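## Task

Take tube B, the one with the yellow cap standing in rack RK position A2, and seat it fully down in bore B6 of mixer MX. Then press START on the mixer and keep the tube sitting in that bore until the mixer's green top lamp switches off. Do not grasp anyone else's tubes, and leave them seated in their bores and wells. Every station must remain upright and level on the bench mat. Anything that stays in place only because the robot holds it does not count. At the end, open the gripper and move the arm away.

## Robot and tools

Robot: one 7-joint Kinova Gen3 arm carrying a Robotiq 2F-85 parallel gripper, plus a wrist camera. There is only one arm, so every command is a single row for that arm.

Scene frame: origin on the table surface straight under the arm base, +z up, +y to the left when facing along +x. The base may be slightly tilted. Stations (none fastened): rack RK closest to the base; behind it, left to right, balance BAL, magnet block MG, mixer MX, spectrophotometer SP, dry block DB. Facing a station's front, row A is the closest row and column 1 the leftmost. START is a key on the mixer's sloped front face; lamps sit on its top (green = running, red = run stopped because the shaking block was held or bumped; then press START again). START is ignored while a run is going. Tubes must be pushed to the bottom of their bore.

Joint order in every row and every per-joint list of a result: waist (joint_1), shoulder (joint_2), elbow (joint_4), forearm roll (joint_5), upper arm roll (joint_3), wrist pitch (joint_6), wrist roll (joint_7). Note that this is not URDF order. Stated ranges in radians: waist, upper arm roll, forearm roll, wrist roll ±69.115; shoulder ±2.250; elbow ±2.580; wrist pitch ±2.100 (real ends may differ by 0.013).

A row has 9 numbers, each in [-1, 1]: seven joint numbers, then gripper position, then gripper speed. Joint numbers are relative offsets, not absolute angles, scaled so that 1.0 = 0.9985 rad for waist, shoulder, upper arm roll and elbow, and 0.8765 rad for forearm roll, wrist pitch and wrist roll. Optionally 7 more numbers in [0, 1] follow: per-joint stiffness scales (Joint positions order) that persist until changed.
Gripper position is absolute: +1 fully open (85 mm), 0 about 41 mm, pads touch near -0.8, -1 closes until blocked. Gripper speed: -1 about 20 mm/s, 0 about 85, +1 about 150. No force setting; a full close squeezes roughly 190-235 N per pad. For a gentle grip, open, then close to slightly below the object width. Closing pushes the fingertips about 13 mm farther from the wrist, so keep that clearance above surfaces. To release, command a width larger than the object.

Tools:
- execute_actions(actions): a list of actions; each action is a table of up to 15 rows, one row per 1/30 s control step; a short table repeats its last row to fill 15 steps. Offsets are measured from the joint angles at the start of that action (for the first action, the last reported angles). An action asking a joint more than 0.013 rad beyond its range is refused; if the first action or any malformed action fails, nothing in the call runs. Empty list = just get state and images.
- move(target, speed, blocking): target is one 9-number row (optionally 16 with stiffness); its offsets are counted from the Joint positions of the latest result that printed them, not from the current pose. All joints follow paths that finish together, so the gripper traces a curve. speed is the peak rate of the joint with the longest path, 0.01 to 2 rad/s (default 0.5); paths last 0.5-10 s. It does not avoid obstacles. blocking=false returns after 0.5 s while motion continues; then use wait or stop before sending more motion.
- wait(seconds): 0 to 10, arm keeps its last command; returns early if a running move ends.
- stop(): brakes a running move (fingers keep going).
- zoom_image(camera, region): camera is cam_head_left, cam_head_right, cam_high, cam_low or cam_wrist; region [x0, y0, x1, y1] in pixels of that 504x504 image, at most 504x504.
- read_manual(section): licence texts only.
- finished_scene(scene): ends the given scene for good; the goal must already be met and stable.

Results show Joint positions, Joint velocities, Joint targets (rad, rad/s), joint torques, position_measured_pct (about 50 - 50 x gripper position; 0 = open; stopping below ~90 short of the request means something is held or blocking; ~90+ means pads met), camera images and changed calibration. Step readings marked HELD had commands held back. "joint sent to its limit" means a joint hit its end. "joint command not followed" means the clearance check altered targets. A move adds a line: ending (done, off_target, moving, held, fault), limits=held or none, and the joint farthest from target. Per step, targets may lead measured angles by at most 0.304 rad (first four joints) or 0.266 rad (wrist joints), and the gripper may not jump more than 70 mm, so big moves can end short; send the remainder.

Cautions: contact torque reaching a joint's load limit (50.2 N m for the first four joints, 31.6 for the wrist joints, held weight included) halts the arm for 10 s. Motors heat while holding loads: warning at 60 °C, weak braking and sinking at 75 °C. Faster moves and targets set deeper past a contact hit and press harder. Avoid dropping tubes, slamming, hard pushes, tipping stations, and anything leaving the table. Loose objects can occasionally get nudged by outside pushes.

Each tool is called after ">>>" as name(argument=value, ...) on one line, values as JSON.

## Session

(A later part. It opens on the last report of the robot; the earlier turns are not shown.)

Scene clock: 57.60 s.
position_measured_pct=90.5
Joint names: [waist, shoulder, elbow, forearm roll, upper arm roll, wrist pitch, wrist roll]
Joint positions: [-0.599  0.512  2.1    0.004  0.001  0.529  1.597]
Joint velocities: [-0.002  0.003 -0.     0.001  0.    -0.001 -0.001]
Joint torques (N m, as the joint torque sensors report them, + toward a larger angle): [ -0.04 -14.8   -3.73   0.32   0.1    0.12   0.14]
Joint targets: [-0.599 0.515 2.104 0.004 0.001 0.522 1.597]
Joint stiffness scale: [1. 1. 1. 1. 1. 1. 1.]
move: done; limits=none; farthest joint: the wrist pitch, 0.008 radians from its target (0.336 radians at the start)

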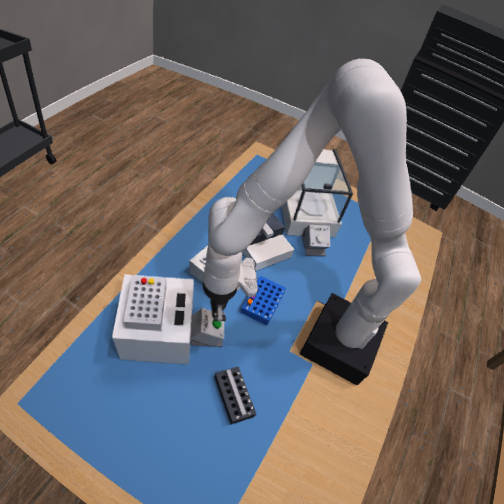

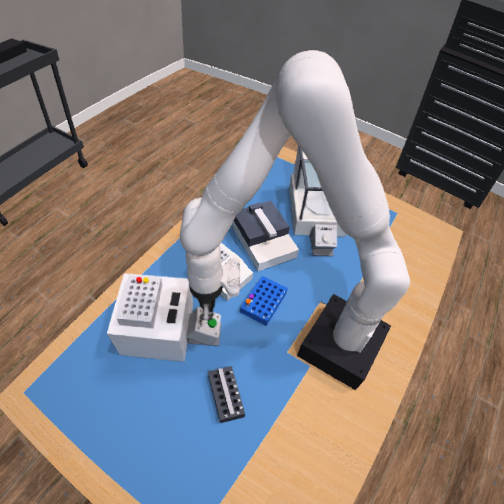

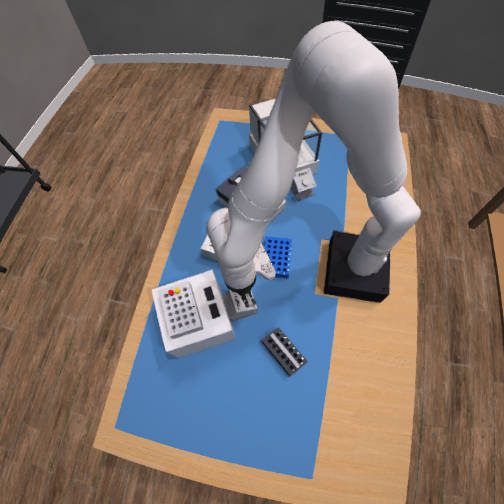

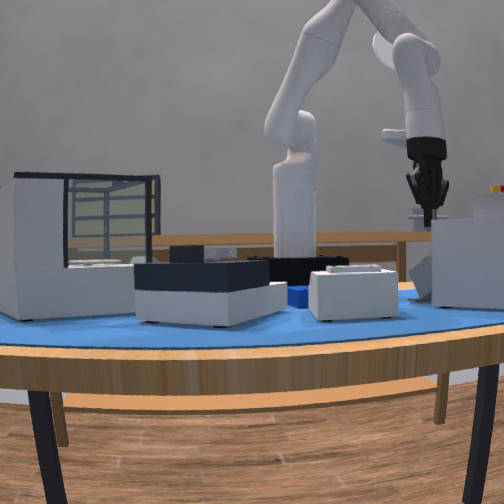

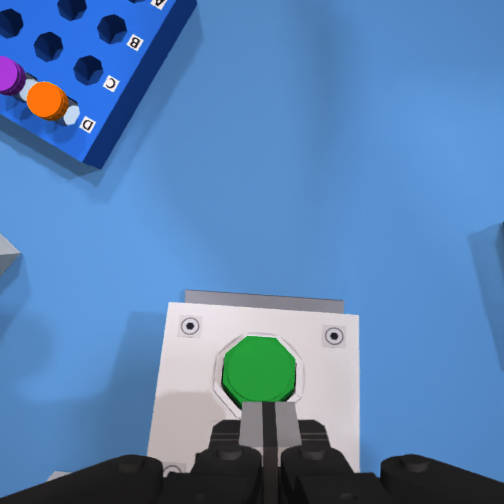

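>>> move(target=[0.012,0.105,0.036,0,0,-0.158,0,-0.85,0.5], speed=0.15)

>>> move(target=[0,0.034,0.01,0,0,-0.046,0,-0.85,0.5], speed=0.04)

>>> move(target=[0,-0.45,0,0,0,0.51,0,-0.85,0.5])

>>> wait(seconds=10)

Scene clock: 62.07 s.
position_measured_pct=90.5
Joint names: [waist, shoulder, elbow, forearm roll, upper arm roll, wrist pitch, wrist roll]
Joint positions: [-0.591  0.614  2.131  0.004  0.001  0.398  1.597]
Joint velocities: [0.002 0.003 0.    0.001 0.001 0.001 0.001]
Joint torques (N m, as the joint torque sensors report them, + toward a larger angle): [ -0.2  -15.3   -2.69   0.16   0.23   0.09   0.12]
Joint targets: [-0.587 0.617 2.136 0.004 0.001 0.390 1.597]
Joint stiffness scale: [1. 1. 1. 1. 1. 1. 1.]
move: done; limits=none; farthest joint: the wrist pitch, 0.007 radians from its target (0.138 radians at the start)

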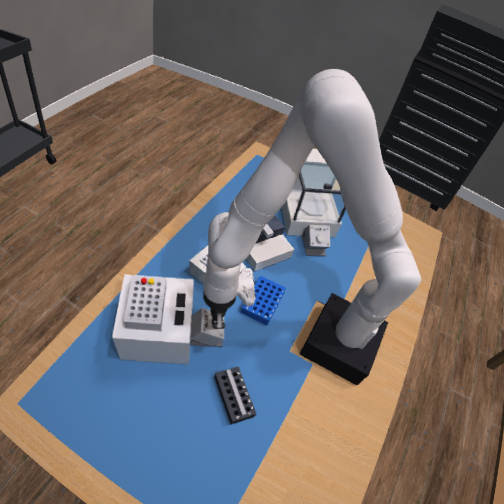

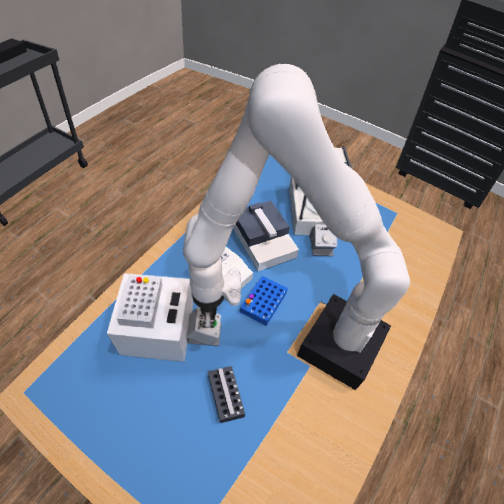

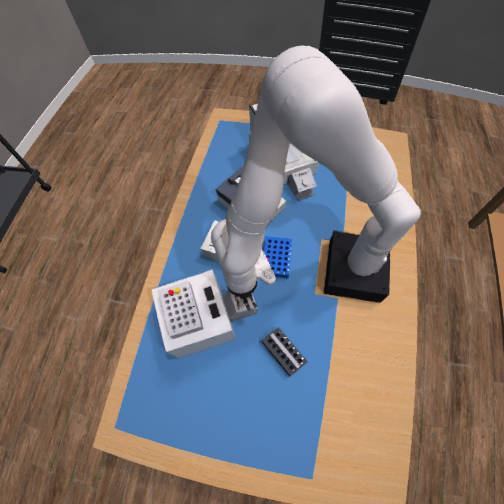

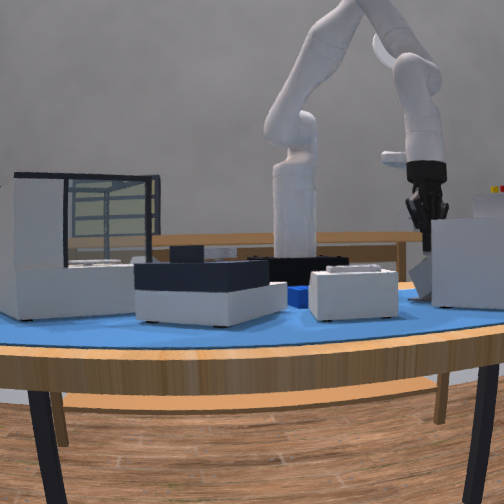

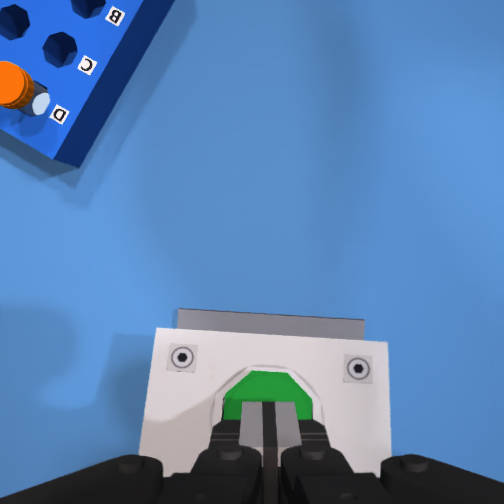

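Scene clock: 63.30 s.
position_measured_pct=90.5
Joint names: [waist, shoulder, elbow, forearm roll, upper arm roll, wrist pitch, wrist roll]
Joint positions: [-0.591  0.629  2.135  0.004  0.001  0.371  1.597]
Joint velocities: [-0.     0.     0.001  0.     0.     0.001 -0.001]
Joint torques (N m, as the joint torque sensors report them, + toward a larger angle): [-0.44 -3.33 -1.82  0.12 -0.77 -1.68  0.19]
Joint targets: [-0.591 0.648 2.141 0.004 0.001 0.357 1.597]
Joint stiffness scale: [1. 1. 1. 1. 1. 1. 1.]
move: off_target; limits=none; farthest joint: the shoulder, 0.019 radians from its target (0.034 radians at the start)

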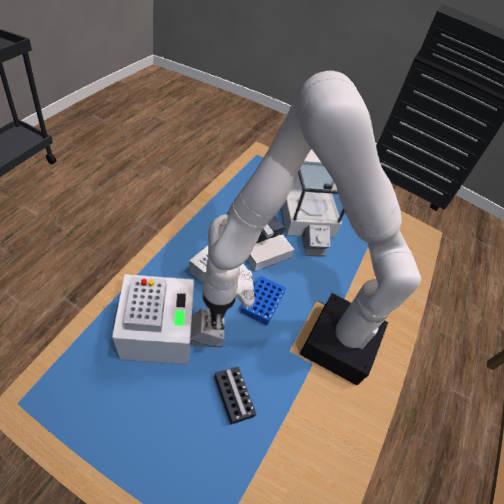

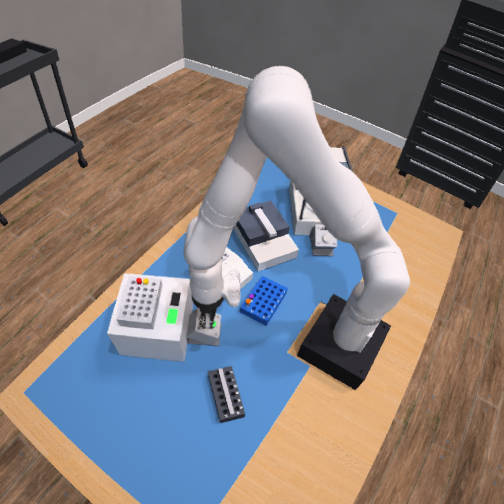

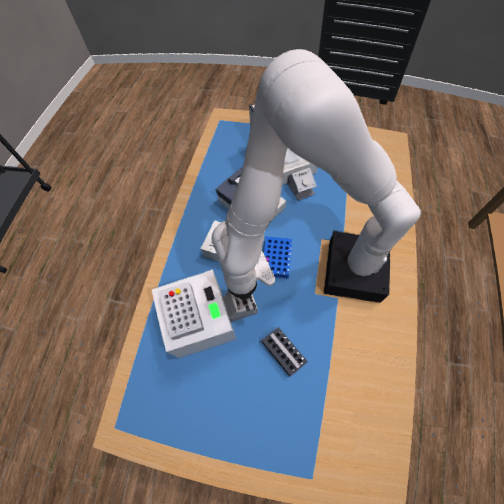

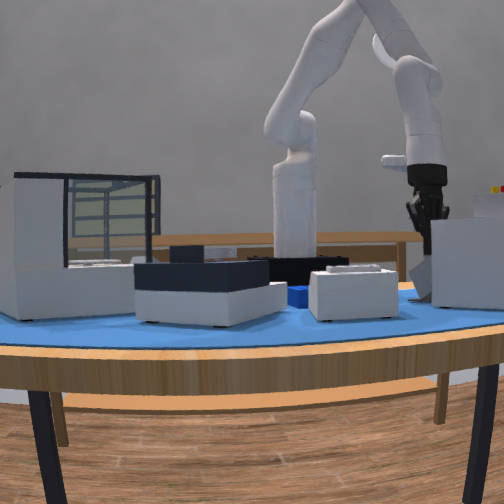

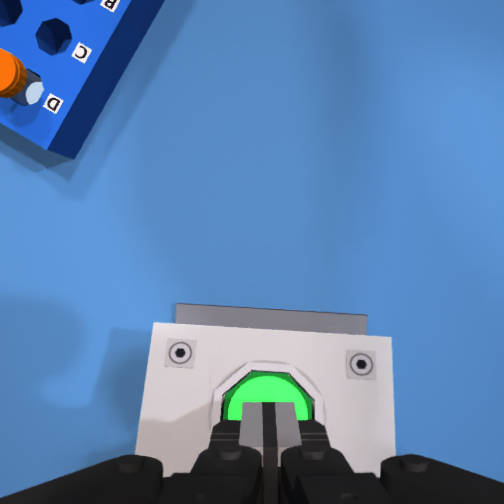

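Scene clock: 64.83 s.
position_measured_pct=90.5
Joint names: [waist, shoulder, elbow, forearm roll, upper arm roll, wrist pitch, wrist roll]
Joint positions: [-0.591  0.183  2.135  0.004  0.001  0.811  1.597]
Joint velocities: [-0.001 -0.003 -0.001 -0.     0.     0.001 -0.   ]
Joint torques (N m, as the joint torque sensors report them, + toward a larger angle): [ -0.07 -10.1   -5.67   0.27  -0.15   0.09   0.12]
Joint targets: [-0.591 0.180 2.135 0.004 0.001 0.818 1.597]
Joint stiffness scale: [1. 1. 1. 1. 1. 1. 1.]
move: done; limits=none; farthest joint: the wrist pitch, 0.007 radians from its target (0.447 radians at the start)

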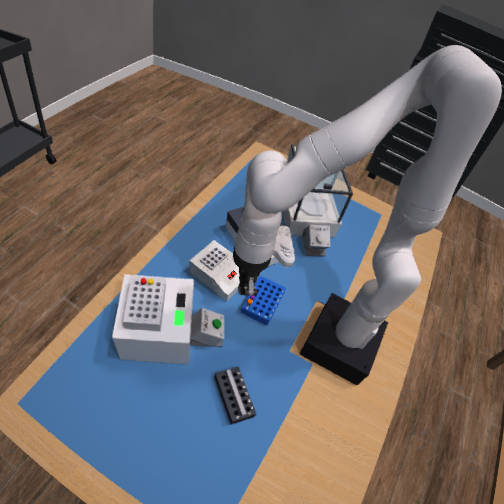

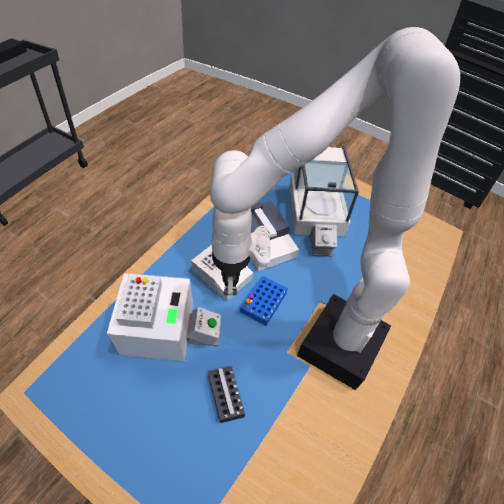

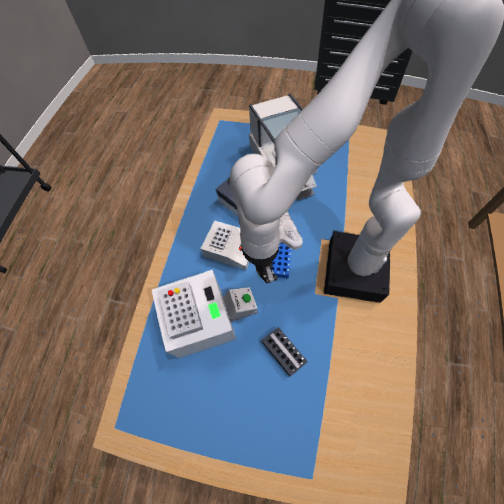

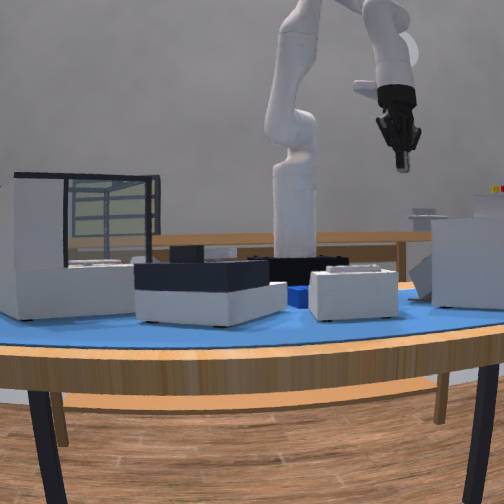

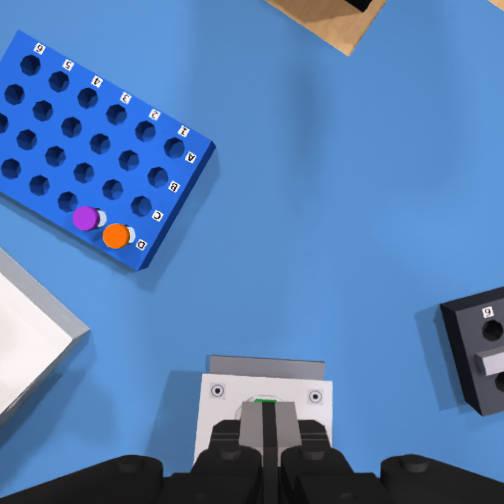

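Scene clock: 74.83 s.
position_measured_pct=90.5
Joint names: [waist, shoulder, elbow, forearm roll, upper arm roll, wrist pitch, wrist roll]
Joint positions: [-0.591  0.183  2.135  0.004  0.001  0.811  1.597]
Joint velocities: [-0.    -0.     0.001  0.     0.001  0.002  0.001]
Joint torques (N m, as the joint torque sensors report them, + toward a larger angle): [ -0.06 -10.49  -5.76   0.38  -0.06   0.09   0.08]
Joint targets: [-0.591 0.180 2.135 0.004 0.001 0.818 1.597]
Joint stiffness scale: [1. 1. 1. 1. 1. 1. 1.]
wait: 10.00 s; at rest by 0.17 s

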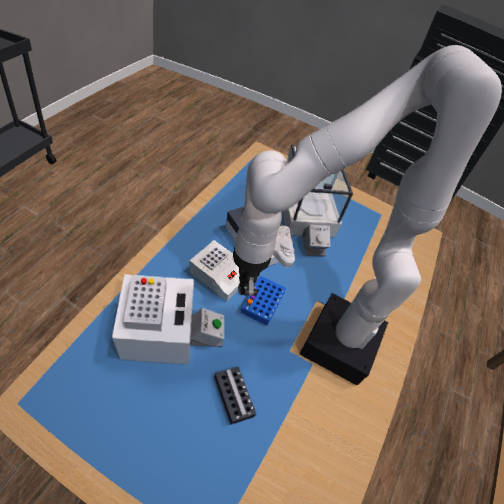

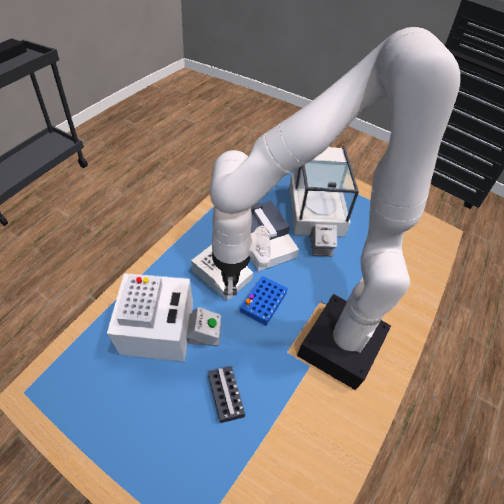

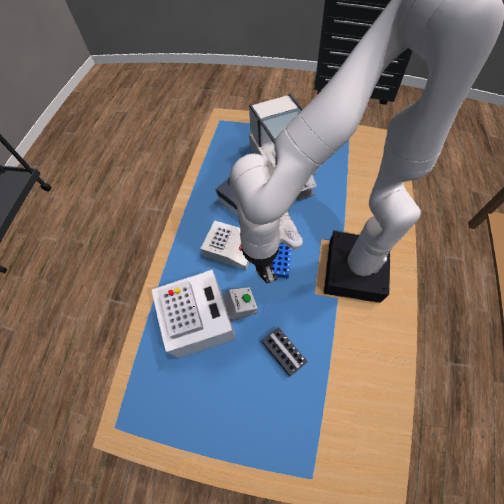

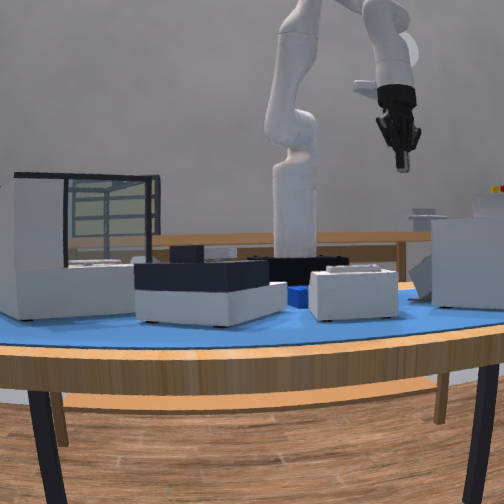

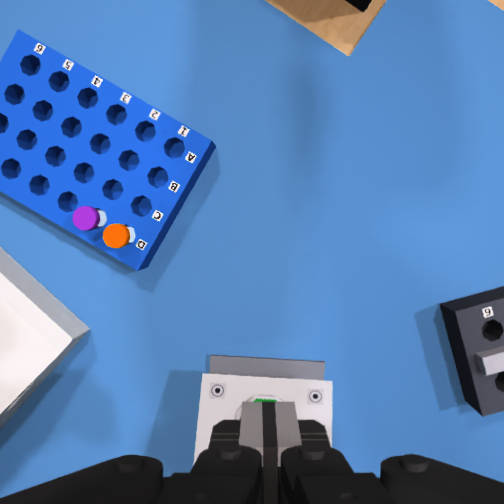

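>>> finished_scene(scene=2)

The scene is finished: the task was done.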